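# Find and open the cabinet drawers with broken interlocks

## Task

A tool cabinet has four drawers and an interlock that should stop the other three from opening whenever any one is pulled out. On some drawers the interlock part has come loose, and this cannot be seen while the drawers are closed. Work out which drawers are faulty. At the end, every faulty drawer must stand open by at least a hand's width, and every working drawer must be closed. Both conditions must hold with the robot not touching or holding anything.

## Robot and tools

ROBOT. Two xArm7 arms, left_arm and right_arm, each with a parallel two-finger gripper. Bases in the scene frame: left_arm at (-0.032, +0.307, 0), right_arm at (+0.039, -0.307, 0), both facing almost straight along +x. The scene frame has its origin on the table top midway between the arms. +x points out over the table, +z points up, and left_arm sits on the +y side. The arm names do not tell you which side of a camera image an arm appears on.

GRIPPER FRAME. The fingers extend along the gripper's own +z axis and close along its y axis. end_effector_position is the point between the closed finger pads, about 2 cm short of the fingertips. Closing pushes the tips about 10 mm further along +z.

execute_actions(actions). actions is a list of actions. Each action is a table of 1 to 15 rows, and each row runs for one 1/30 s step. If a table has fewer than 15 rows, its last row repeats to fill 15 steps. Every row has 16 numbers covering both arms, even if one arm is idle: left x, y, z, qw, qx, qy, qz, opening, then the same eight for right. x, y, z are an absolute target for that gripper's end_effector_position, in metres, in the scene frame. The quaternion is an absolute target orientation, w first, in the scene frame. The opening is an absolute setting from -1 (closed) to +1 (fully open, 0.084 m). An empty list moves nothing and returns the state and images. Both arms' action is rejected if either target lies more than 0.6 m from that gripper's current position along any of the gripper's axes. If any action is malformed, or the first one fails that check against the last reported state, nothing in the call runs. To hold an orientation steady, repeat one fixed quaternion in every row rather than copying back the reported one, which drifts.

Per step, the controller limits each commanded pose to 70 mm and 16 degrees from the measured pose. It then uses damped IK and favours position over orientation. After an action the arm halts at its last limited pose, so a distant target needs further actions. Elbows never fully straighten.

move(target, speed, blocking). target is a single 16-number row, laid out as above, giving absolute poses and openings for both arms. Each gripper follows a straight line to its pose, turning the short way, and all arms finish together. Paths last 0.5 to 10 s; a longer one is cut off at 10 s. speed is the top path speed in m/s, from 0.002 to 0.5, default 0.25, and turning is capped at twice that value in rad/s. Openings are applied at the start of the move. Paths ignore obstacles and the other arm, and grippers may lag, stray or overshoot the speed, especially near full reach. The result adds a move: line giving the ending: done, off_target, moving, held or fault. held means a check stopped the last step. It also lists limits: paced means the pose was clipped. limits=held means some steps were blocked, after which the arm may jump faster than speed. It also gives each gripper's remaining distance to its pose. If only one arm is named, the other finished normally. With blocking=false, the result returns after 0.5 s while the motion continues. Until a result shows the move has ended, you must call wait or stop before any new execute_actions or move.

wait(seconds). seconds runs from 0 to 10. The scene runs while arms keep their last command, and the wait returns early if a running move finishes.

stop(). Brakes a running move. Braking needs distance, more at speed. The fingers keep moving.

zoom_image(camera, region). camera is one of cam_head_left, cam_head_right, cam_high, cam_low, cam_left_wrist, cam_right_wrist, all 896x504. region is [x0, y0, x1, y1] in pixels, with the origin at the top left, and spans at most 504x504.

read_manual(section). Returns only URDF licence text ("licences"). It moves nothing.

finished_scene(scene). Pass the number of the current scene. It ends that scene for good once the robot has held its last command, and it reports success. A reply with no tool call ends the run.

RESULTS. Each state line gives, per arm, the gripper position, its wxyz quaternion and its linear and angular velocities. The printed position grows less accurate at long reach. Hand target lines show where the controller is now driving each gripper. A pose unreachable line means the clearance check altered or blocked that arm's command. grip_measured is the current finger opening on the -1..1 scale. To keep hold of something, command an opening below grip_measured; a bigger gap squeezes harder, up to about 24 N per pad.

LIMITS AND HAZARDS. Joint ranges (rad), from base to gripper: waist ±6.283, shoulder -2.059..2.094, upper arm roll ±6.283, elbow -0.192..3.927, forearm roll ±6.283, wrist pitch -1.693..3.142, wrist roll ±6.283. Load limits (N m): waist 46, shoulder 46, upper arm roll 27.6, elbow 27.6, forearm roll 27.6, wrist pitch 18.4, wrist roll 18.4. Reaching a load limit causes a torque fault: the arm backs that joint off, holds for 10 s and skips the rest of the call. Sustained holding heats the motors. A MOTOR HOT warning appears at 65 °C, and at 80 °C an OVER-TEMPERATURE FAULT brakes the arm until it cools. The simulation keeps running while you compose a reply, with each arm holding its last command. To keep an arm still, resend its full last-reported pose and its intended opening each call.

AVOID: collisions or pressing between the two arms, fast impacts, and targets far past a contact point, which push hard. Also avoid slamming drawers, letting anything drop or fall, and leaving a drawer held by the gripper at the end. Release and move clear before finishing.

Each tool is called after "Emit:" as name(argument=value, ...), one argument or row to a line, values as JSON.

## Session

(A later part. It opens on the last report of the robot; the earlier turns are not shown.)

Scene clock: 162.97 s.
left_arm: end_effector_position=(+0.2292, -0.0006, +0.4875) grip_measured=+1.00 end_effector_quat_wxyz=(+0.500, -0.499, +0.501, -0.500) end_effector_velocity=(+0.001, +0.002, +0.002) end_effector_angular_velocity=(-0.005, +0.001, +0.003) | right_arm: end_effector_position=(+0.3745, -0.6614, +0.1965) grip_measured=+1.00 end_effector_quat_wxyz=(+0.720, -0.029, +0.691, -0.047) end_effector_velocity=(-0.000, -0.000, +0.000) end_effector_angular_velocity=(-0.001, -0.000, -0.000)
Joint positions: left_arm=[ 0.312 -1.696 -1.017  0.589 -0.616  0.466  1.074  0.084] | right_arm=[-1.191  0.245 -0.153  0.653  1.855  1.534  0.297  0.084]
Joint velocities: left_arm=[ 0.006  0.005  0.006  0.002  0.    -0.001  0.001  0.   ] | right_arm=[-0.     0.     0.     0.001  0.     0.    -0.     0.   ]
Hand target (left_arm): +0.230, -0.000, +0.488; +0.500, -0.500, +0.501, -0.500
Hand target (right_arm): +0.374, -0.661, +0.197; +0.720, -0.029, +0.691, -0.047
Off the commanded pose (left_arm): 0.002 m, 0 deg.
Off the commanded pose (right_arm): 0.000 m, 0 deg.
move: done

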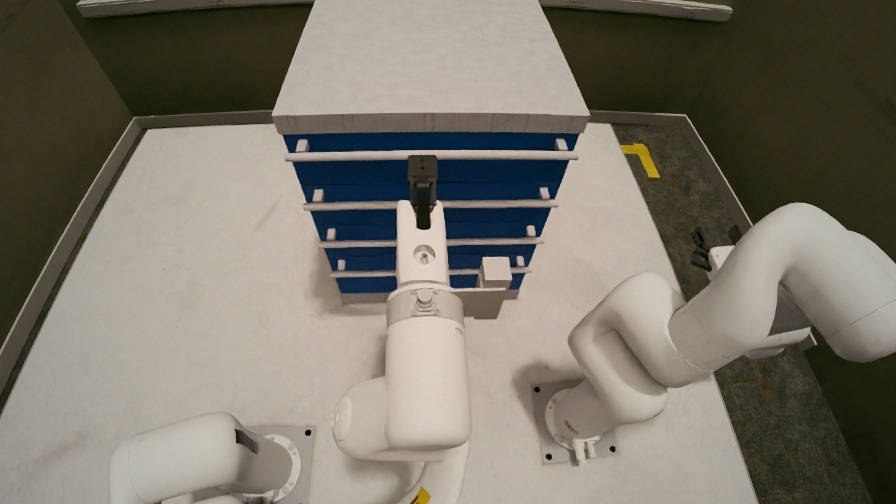

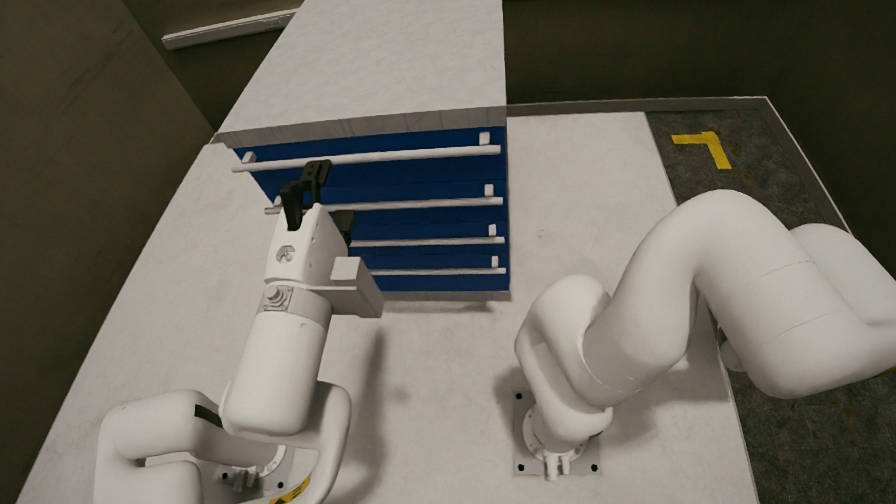

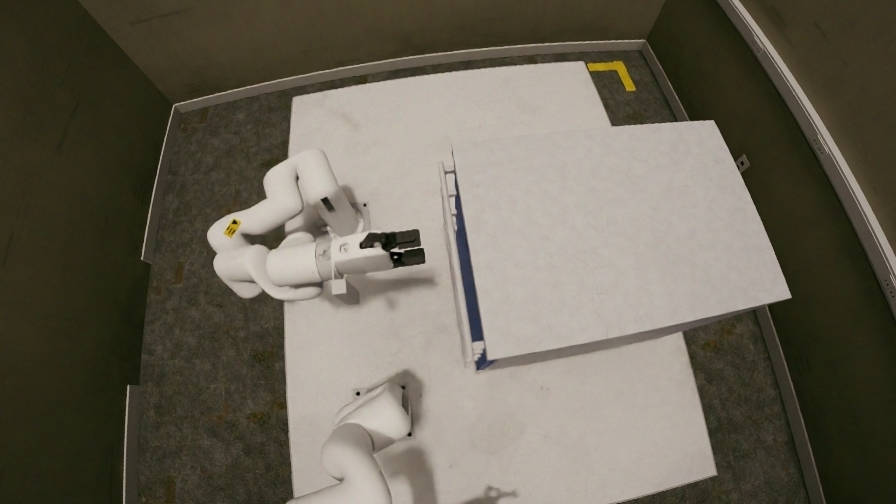

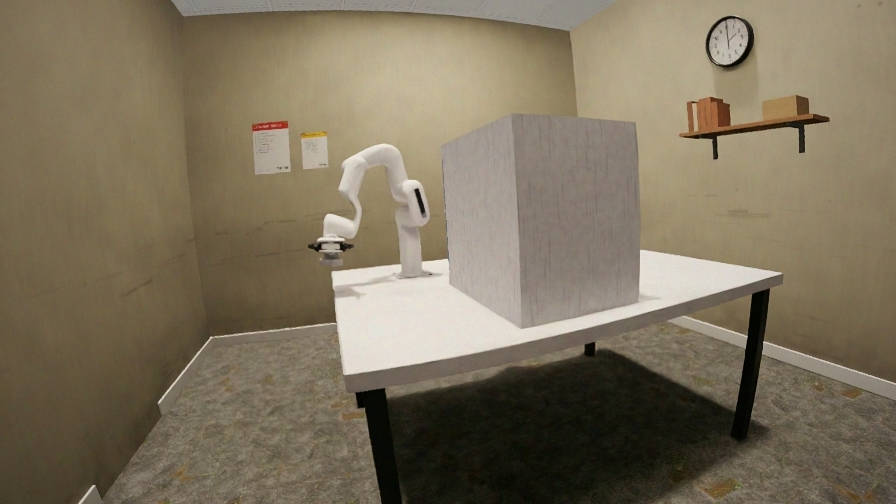

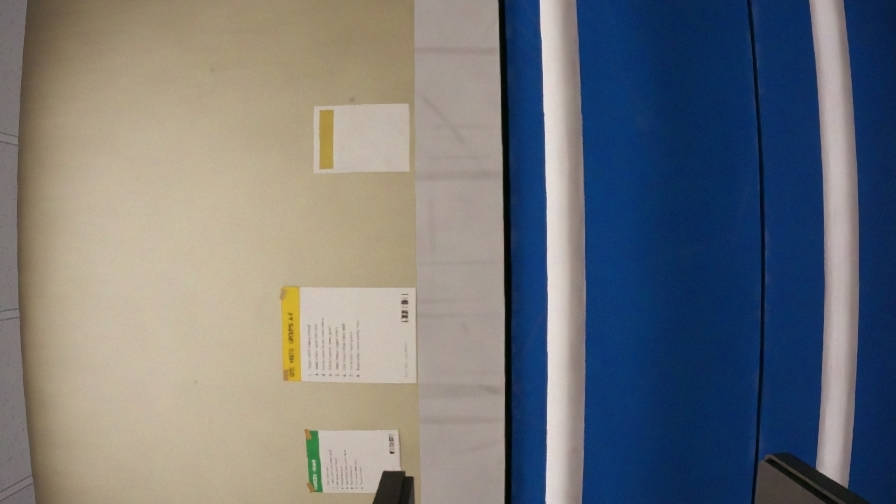

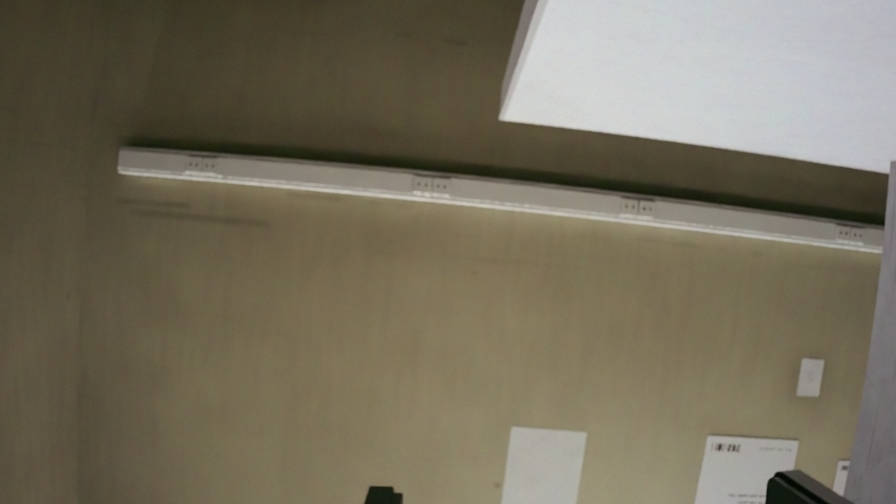

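Emit:
move(
  target=[0.275,0.0,0.483,0.5,-0.5,0.5,-0.5,1,0.3745,-0.6614,0.1965,0.72,-0.029,0.691,-0.047,1],
  speed=0.1,
)

Scene clock: 180.17 s.
left_arm: end_effector_position=(+0.2745, -0.0003, +0.4832) grip_measured=+1.00 end_effector_quat_wxyz=(+0.500, -0.500, +0.500, -0.500) end_effector_velocity=(+0.002, +0.002, -0.001) end_effector_angular_velocity=(-0.001, +0.003, +0.004) | right_arm: end_effector_position=(+0.3745, -0.6614, +0.1965) grip_measured=+1.00 end_effector_quat_wxyz=(+0.720, -0.029, +0.691, -0.047) end_effector_velocity=(+0.000, -0.000, -0.000) end_effector_angular_velocity=(-0.000, +0.000, -0.000)
Joint positions: left_arm=[ 0.411 -1.576 -1.073  0.602 -0.67   0.311  1.108  0.084] | right_arm=[-1.191  0.245 -0.153  0.653  1.855  1.534  0.297  0.084]
Joint velocities: left_arm=[ 0.002  0.002 -0.001 -0.003 -0.    -0.001  0.     0.   ] | right_arm=[ 0.  0. -0.  0.  0. -0. -0.  0.]
Hand target (left_arm): +0.275, +0.000, +0.483; +0.500, -0.500, +0.500, -0.500
Hand target (right_arm): +0.375, -0.661, +0.196; +0.720, -0.029, +0.691, -0.047
Off the commanded pose (left_arm): 0.001 m, 0 deg.
Off the commanded pose (right_arm): 0.000 m, 0 deg.
move: done

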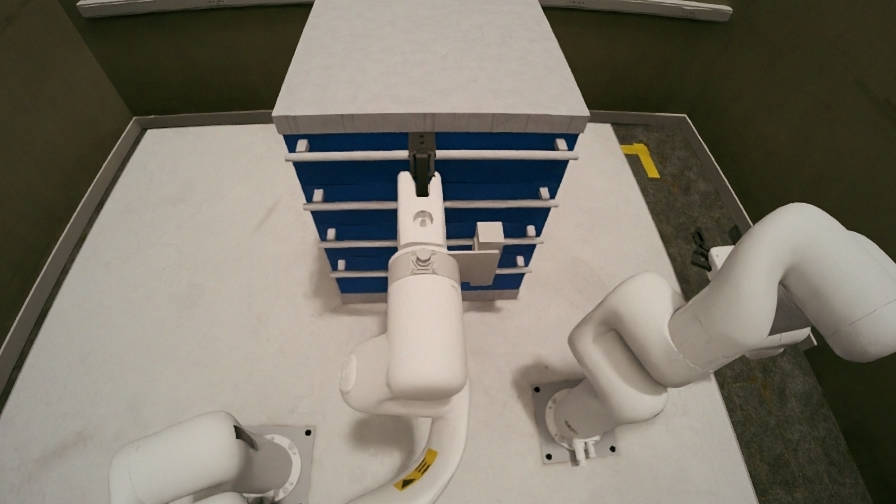

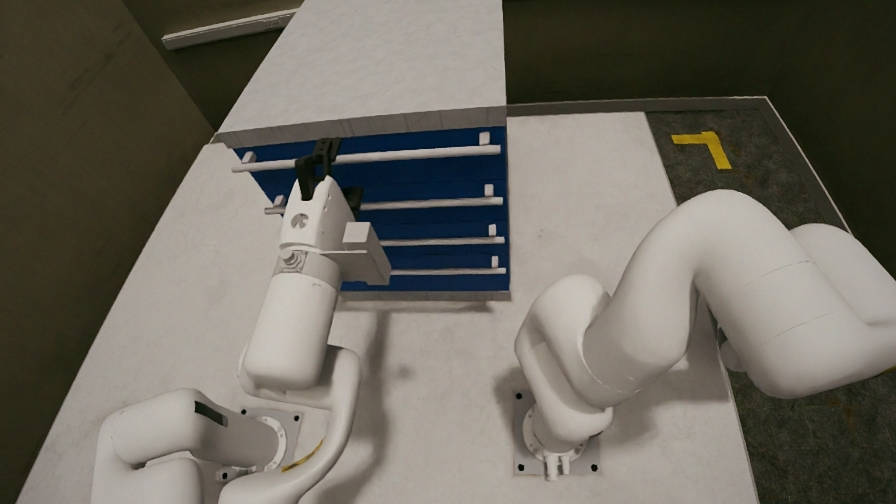

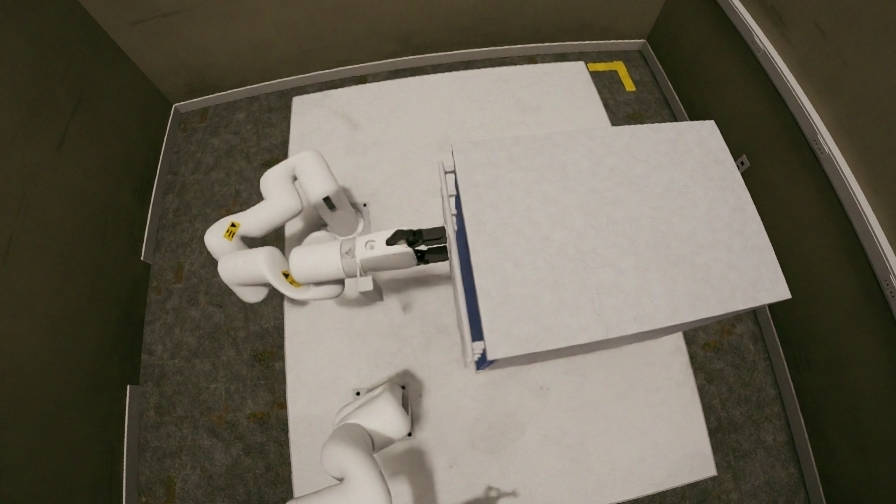

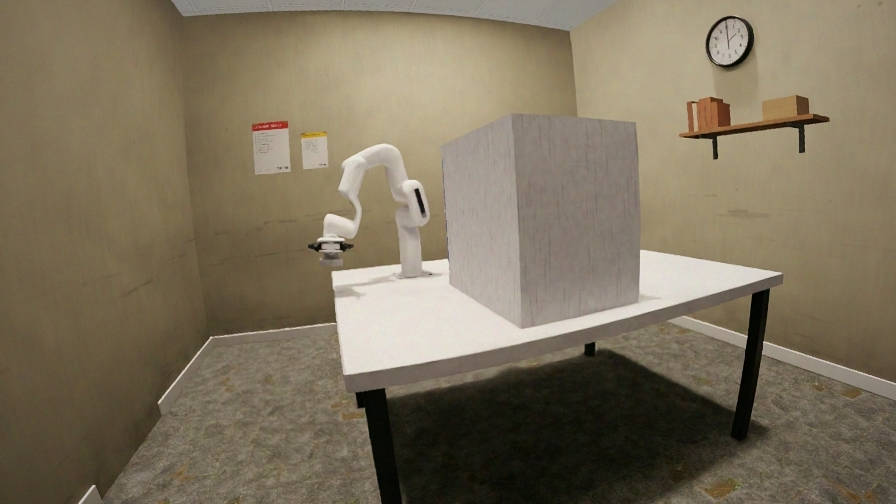

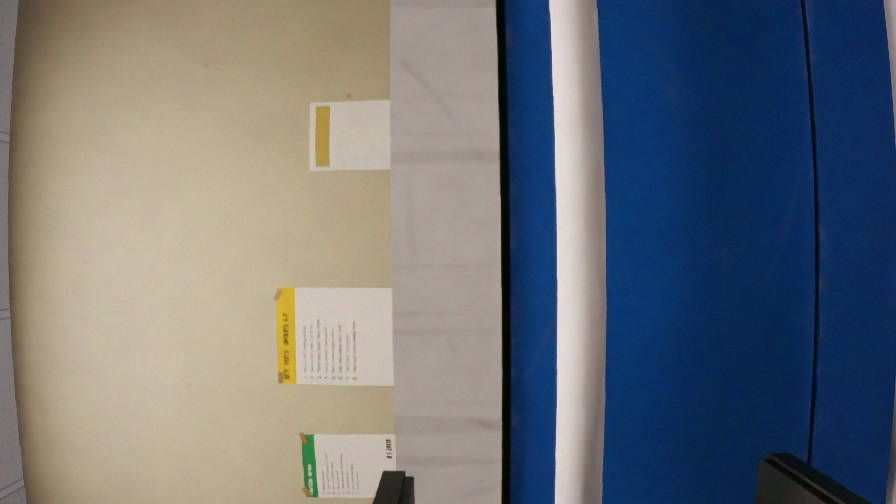

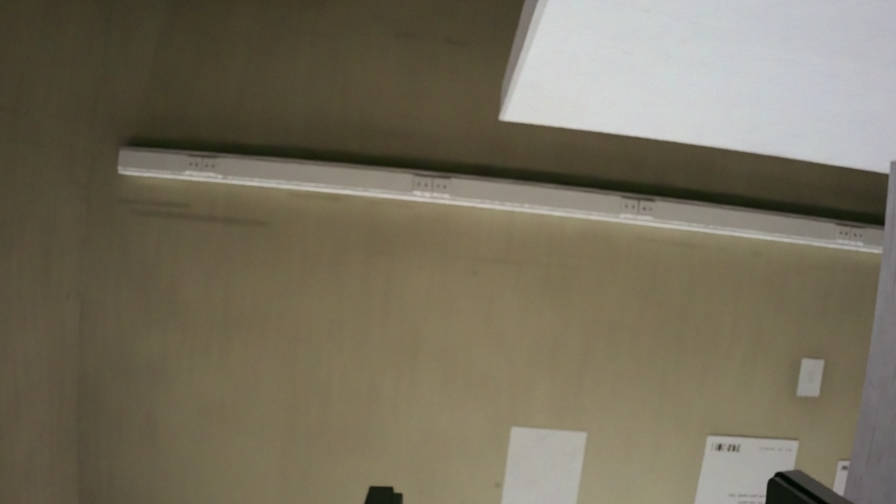

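Emit:
move(
  target=[0.292,0.0,0.481,0.5,-0.5,0.5,-0.5,0.3,0.3745,-0.6614,0.1965,0.72,-0.029,0.691,-0.047,1],
  speed=0.05,
)

Emit:
move(
  target=[0.292,0.0,0.481,0.5,-0.5,0.5,-0.5,-1,0.3745,-0.6614,0.1965,0.72,-0.029,0.691,-0.047,1],
)

Scene clock: 188.37 s.
left_arm: end_effector_position=(+0.2918, -0.0001, +0.4810) grip_measured=+0.29 end_effector_quat_wxyz=(+0.500, -0.500, +0.500, -0.500) end_effector_velocity=(-0.001, -0.002, +0.001) end_effector_angular_velocity=(+0.001, -0.003, -0.005) | right_arm: end_effector_position=(+0.3745, -0.6614, +0.1965) grip_measured=+1.00 end_effector_quat_wxyz=(+0.720, -0.029, +0.691, -0.047) end_effector_velocity=(+0.001, +0.000, +0.000) end_effector_angular_velocity=(-0.001, -0.001, +0.001)
Joint positions: left_arm=[ 0.45  -1.525 -1.096  0.613 -0.685  0.253  1.12   0.056] | right_arm=[-1.191  0.245 -0.153  0.653  1.855  1.534  0.297  0.084]
Joint velocities: left_arm=[-0.001 -0.    -0.     0.002 -0.    -0.003  0.     0.   ] | right_arm=[ 0.001  0.     0.     0.001  0.     0.001  0.    -0.   ]
Hand target (left_arm): +0.292, +0.000, +0.481; +0.500, -0.500, +0.500, -0.500
Hand target (right_arm): +0.374, -0.661, +0.196; +0.720, -0.029, +0.691, -0.047
Off the commanded pose (left_arm): 0.000 m, 0 deg.
Off the commanded pose (right_arm): 0.000 m, 0 deg.
move: done

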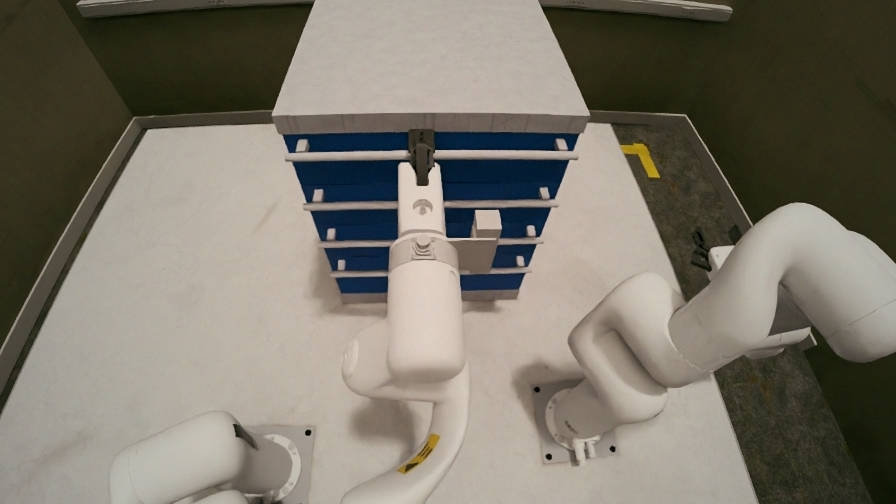

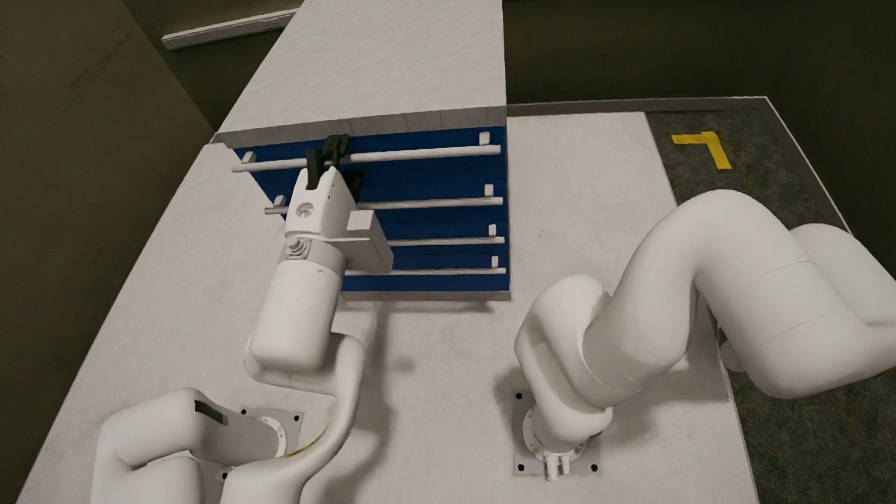

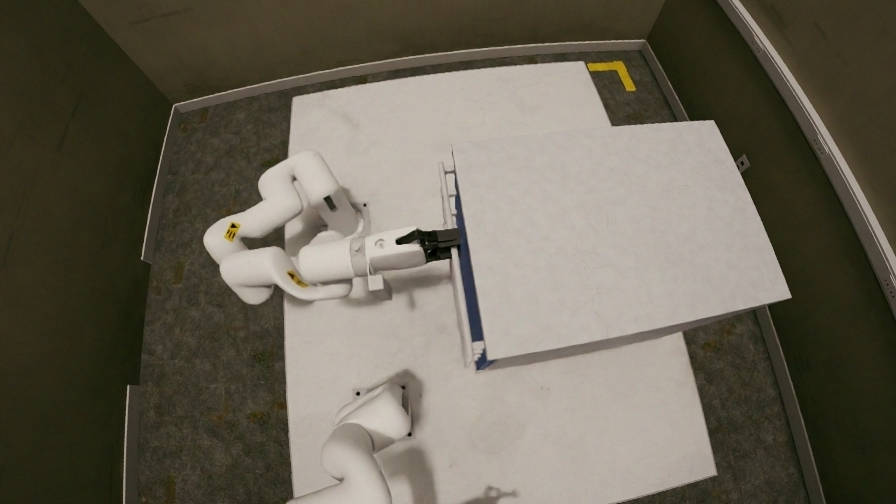

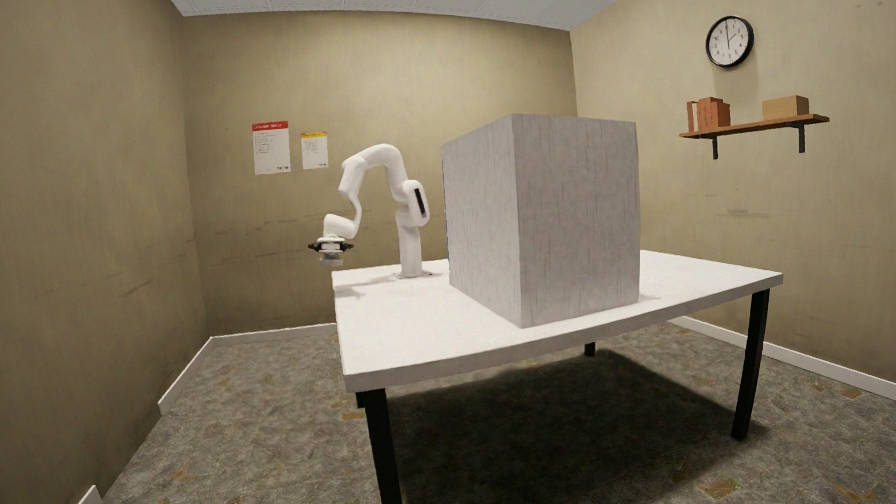

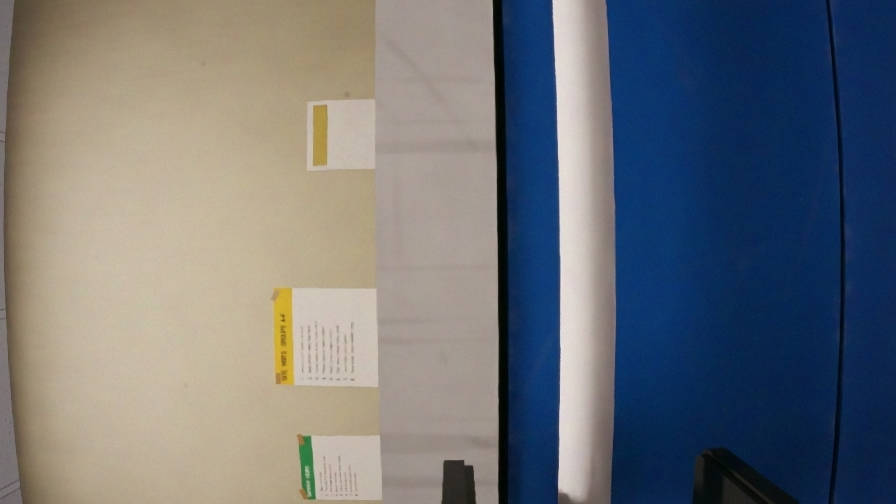

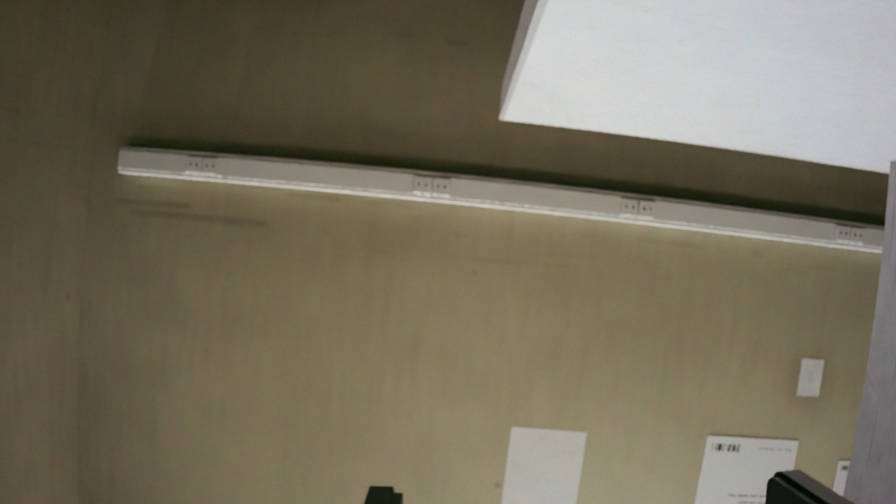

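Scene clock: 189.07 s.
left_arm: end_effector_position=(+0.2914, -0.0001, +0.4828) grip_measured=-0.74 end_effector_quat_wxyz=(+0.500, -0.499, +0.499, -0.502) end_effector_velocity=(+0.000, +0.000, -0.002) end_effector_angular_velocity=(+0.002, +0.003, +0.001) | right_arm: end_effector_position=(+0.3745, -0.6614, +0.1965) grip_measured=+1.00 end_effector_quat_wxyz=(+0.720, -0.029, +0.691, -0.047) end_effector_velocity=(-0.000, -0.000, -0.000) end_effector_angular_velocity=(-0.000, +0.001, -0.002)
Joint positions: left_arm=[ 0.451 -1.525 -1.093  0.614 -0.684  0.251  1.12   0.011] | right_arm=[-1.191  0.245 -0.153  0.653  1.855  1.534  0.297  0.084]
Joint velocities: left_arm=[-0.001  0.001 -0.002 -0.001  0.002  0.002 -0.001 -0.   ] | right_arm=[-0.001 -0.     0.    -0.     0.    -0.001 -0.    -0.   ]
Hand target (left_arm): +0.292, +0.000, +0.481; +0.500, -0.500, +0.500, -0.500
Hand target (right_arm): +0.375, -0.661, +0.197; +0.720, -0.029, +0.691, -0.047
Off the commanded pose (left_arm): 0.002 m, 0 deg.
Off the commanded pose (right_arm): 0.000 m, 0 deg.
move: done

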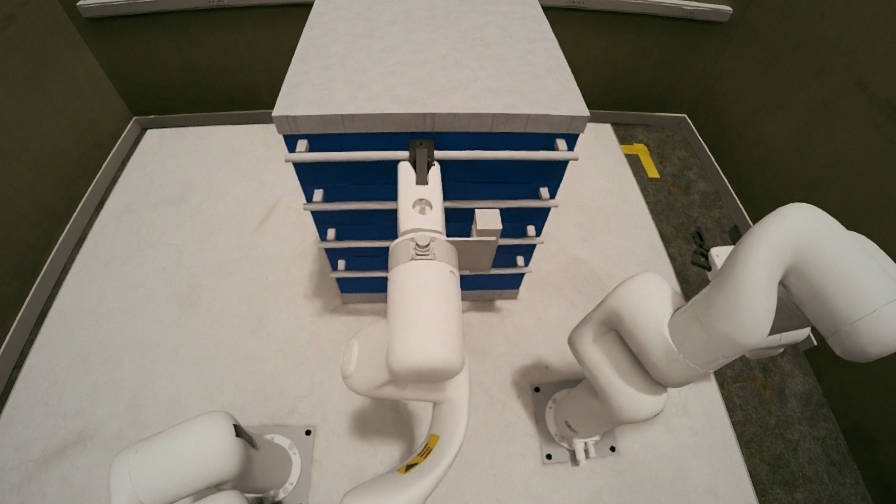

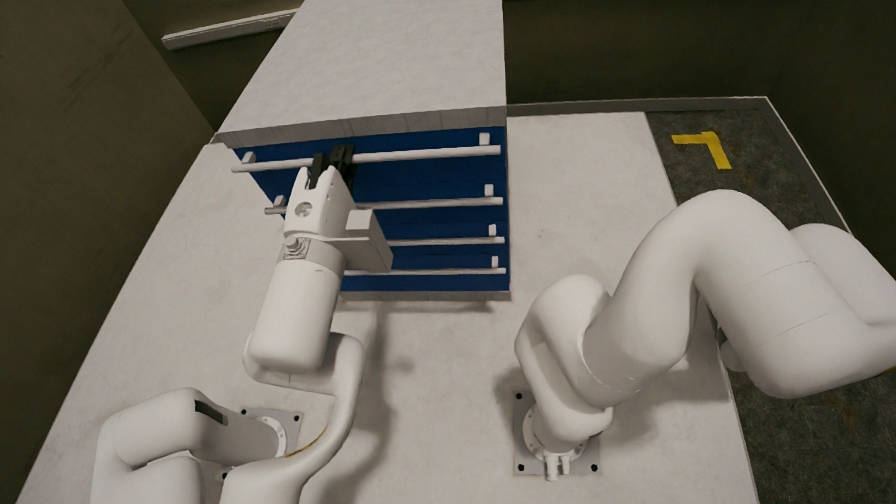

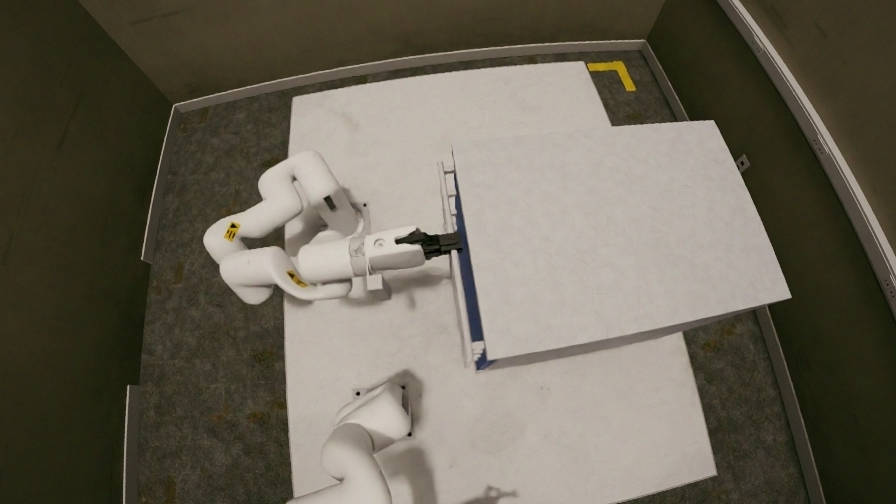

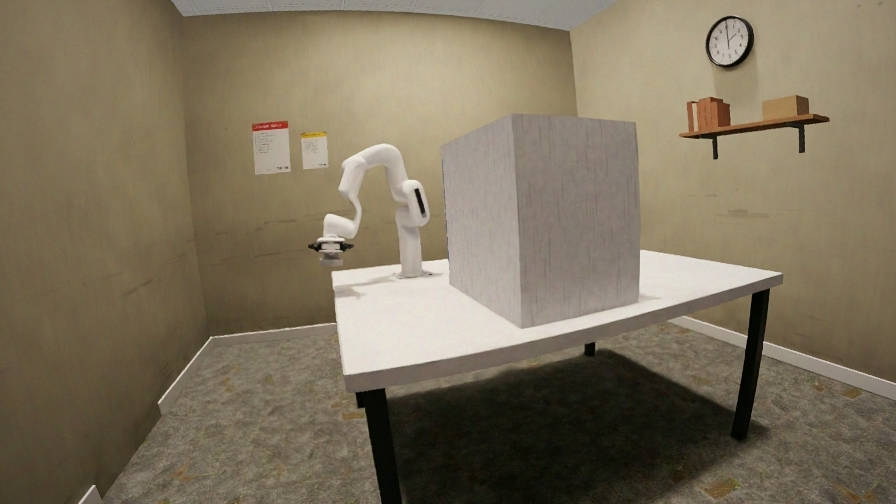

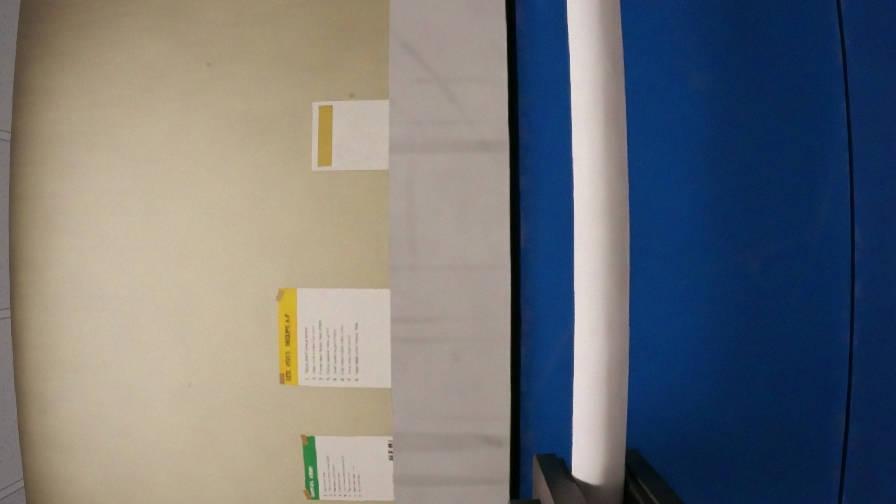

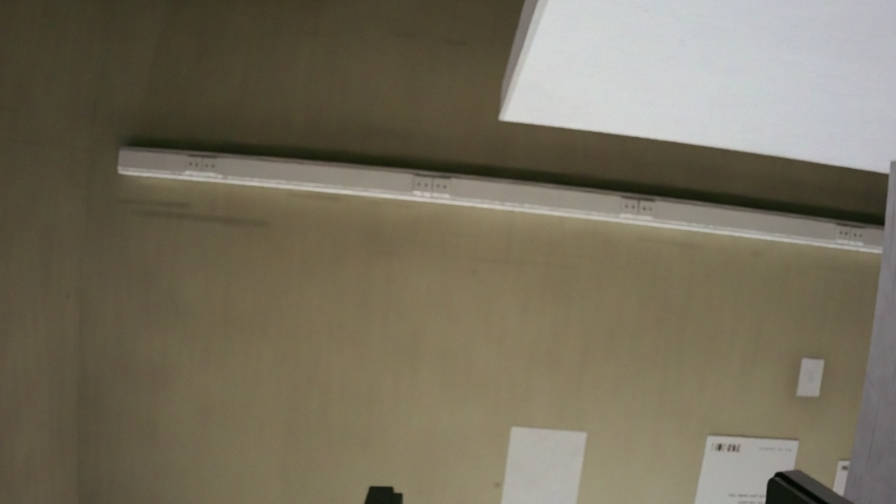

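Emit:
move(
  target=[0.17,0.0,0.484,0.5,-0.5,0.5,-0.5,-1,0.3745,-0.6614,0.1965,0.72,-0.029,0.691,-0.047,1],
  speed=0.08,
)

Scene clock: 194.70 s.
left_arm: end_effector_position=(+0.1710, -0.0002, +0.4834) grip_measured=-0.74 end_effector_quat_wxyz=(+0.500, -0.500, +0.501, -0.499) end_effector_velocity=(-0.000, +0.000, +0.001) end_effector_angular_velocity=(-0.002, -0.000, +0.000) | right_arm: end_effector_position=(+0.3745, -0.6614, +0.1965) grip_measured=+1.00 end_effector_quat_wxyz=(+0.720, -0.029, +0.691, -0.047) end_effector_velocity=(-0.000, -0.000, -0.000) end_effector_angular_velocity=(+0.001, +0.001, -0.001)
Joint positions: left_arm=[ 0.188 -1.841 -0.975  0.587 -0.544  0.663  1.017  0.011] | right_arm=[-1.191  0.245 -0.153  0.653  1.855  1.534  0.297  0.084]
Joint velocities: left_arm=[ 0.001 -0.001  0.002  0.001  0.     0.002 -0.     0.   ] | right_arm=[-0.001 -0.     0.    -0.    -0.    -0.001  0.001 -0.   ]
Hand target (left_arm): +0.170, -0.000, +0.484; +0.500, -0.500, +0.500, -0.500
Hand target (right_arm): +0.375, -0.661, +0.196; +0.720, -0.029, +0.691, -0.047
Off the commanded pose (left_arm): 0.001 m, 0 deg.
Off the commanded pose (right_arm): 0.000 m, 0 deg.
move: done

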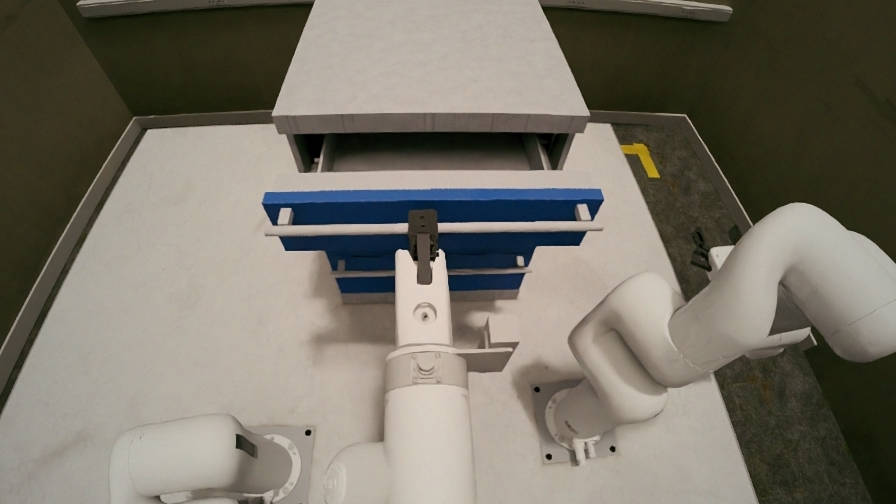

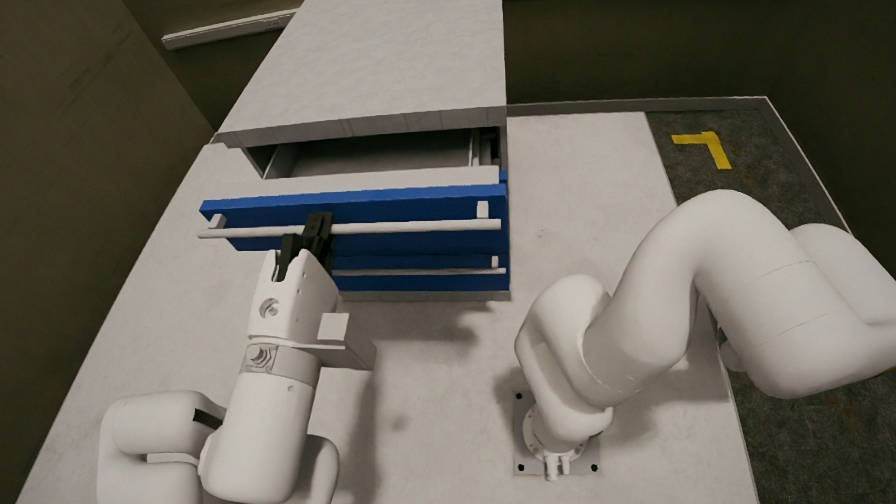

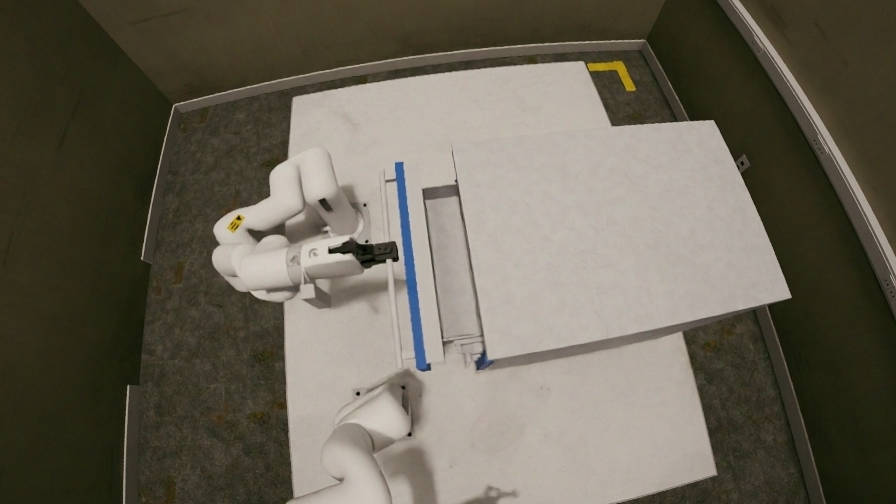

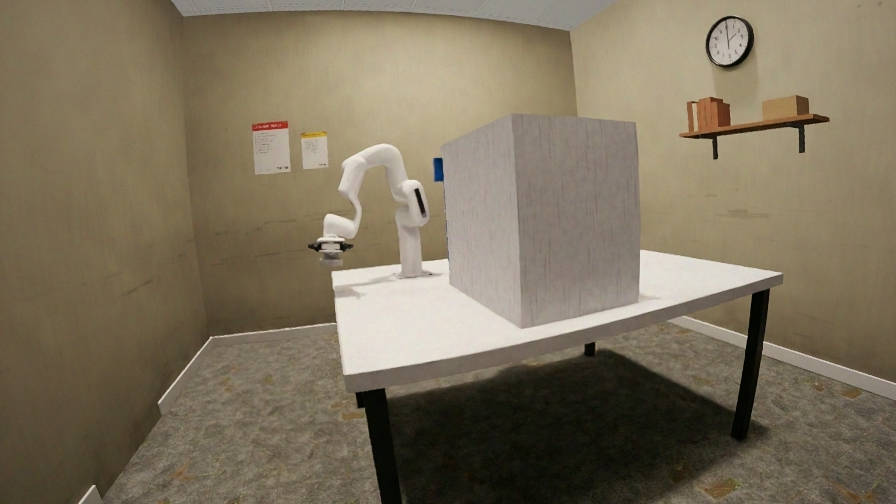

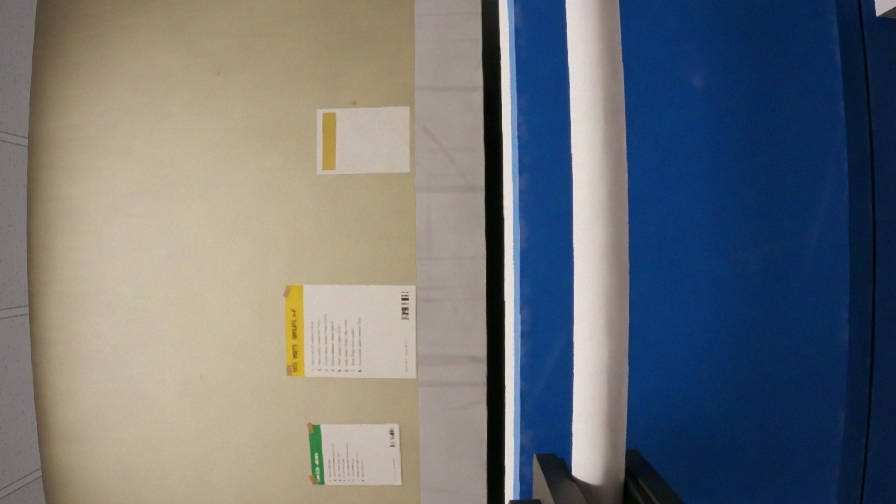

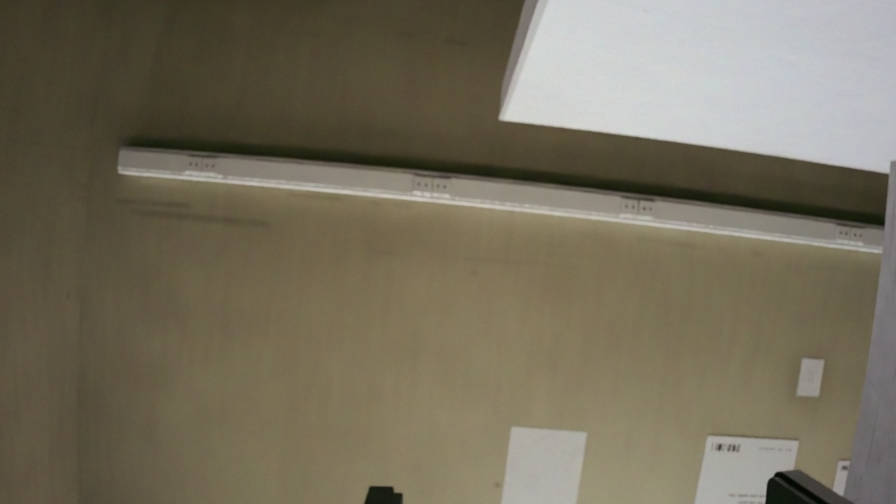

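Emit:
zoom_image(
  camera="cam_head_left",
  region=[260,110,620,260],
)

Emit:
zoom_image(
  camera="cam_high",
  region=[370,130,530,390],
)

Emit:
zoom_image(
  camera="cam_head_right",
  region=[420,100,540,220],
)

Region (260, 110, 620, 260) of cam_head_left's 896x504 image, scaled by 1.400, with more detail than that image has; it fills the top 210 rows of this view, and the rest is white.

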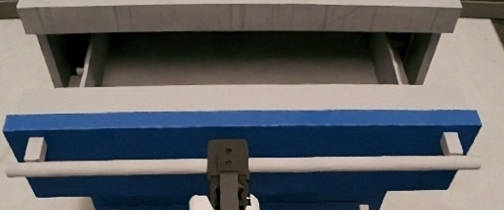

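Region (370, 130, 530, 390) of cam_high's 896x504 image, scaled by 1.938, with more detail than that image has; it fills the left 310 columns of this view, and the rest is white.

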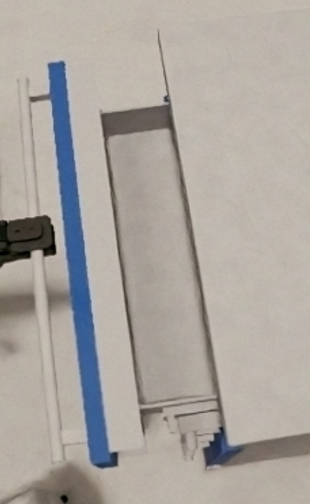

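Region (420, 100, 540, 220) of cam_head_right's 896x504 image, scaled by 4.200, with more detail than that image has.

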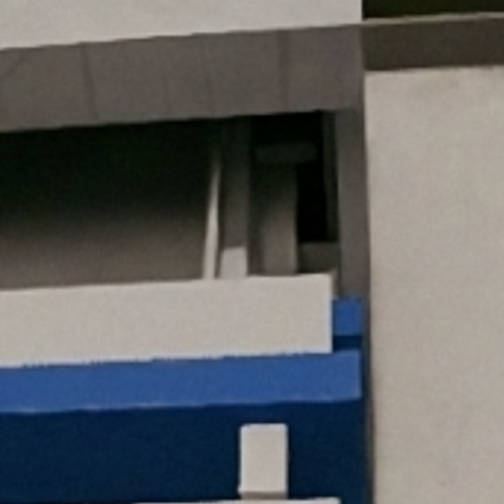

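Emit:
zoom_image(
  camera="cam_head_left",
  region=[270,110,370,210],
)

Emit:
zoom_image(
  camera="cam_head_left",
  region=[510,110,610,210],
)

Emit:
zoom_image(
  camera="cam_high",
  region=[420,310,510,390],
)

Region (270, 110, 370, 210) of cam_head_left's 896x504 image, scaled by 5.040, with more detail than that image has.

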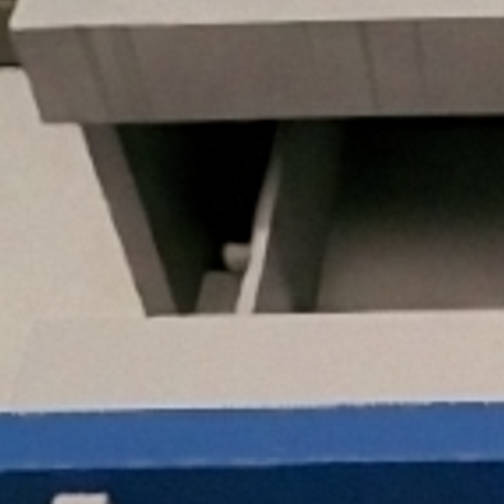

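Region (510, 110, 610, 210) of cam_head_left's 896x504 image, scaled by 5.040, with more detail than that image has.

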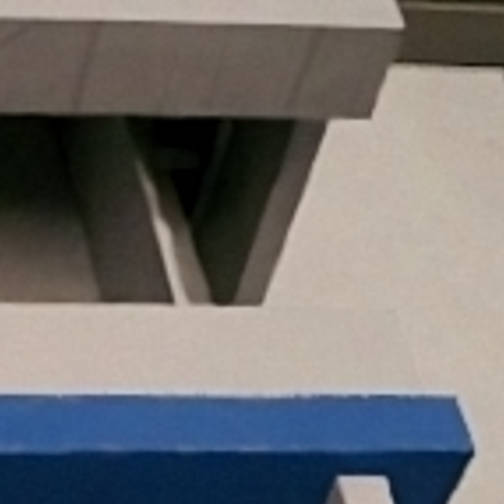

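Region (420, 310, 510, 390) of cam_high's 896x504 image, scaled by 5.600, with more detail than that image has.

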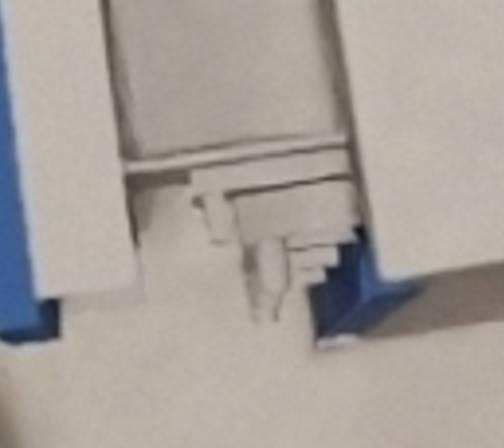

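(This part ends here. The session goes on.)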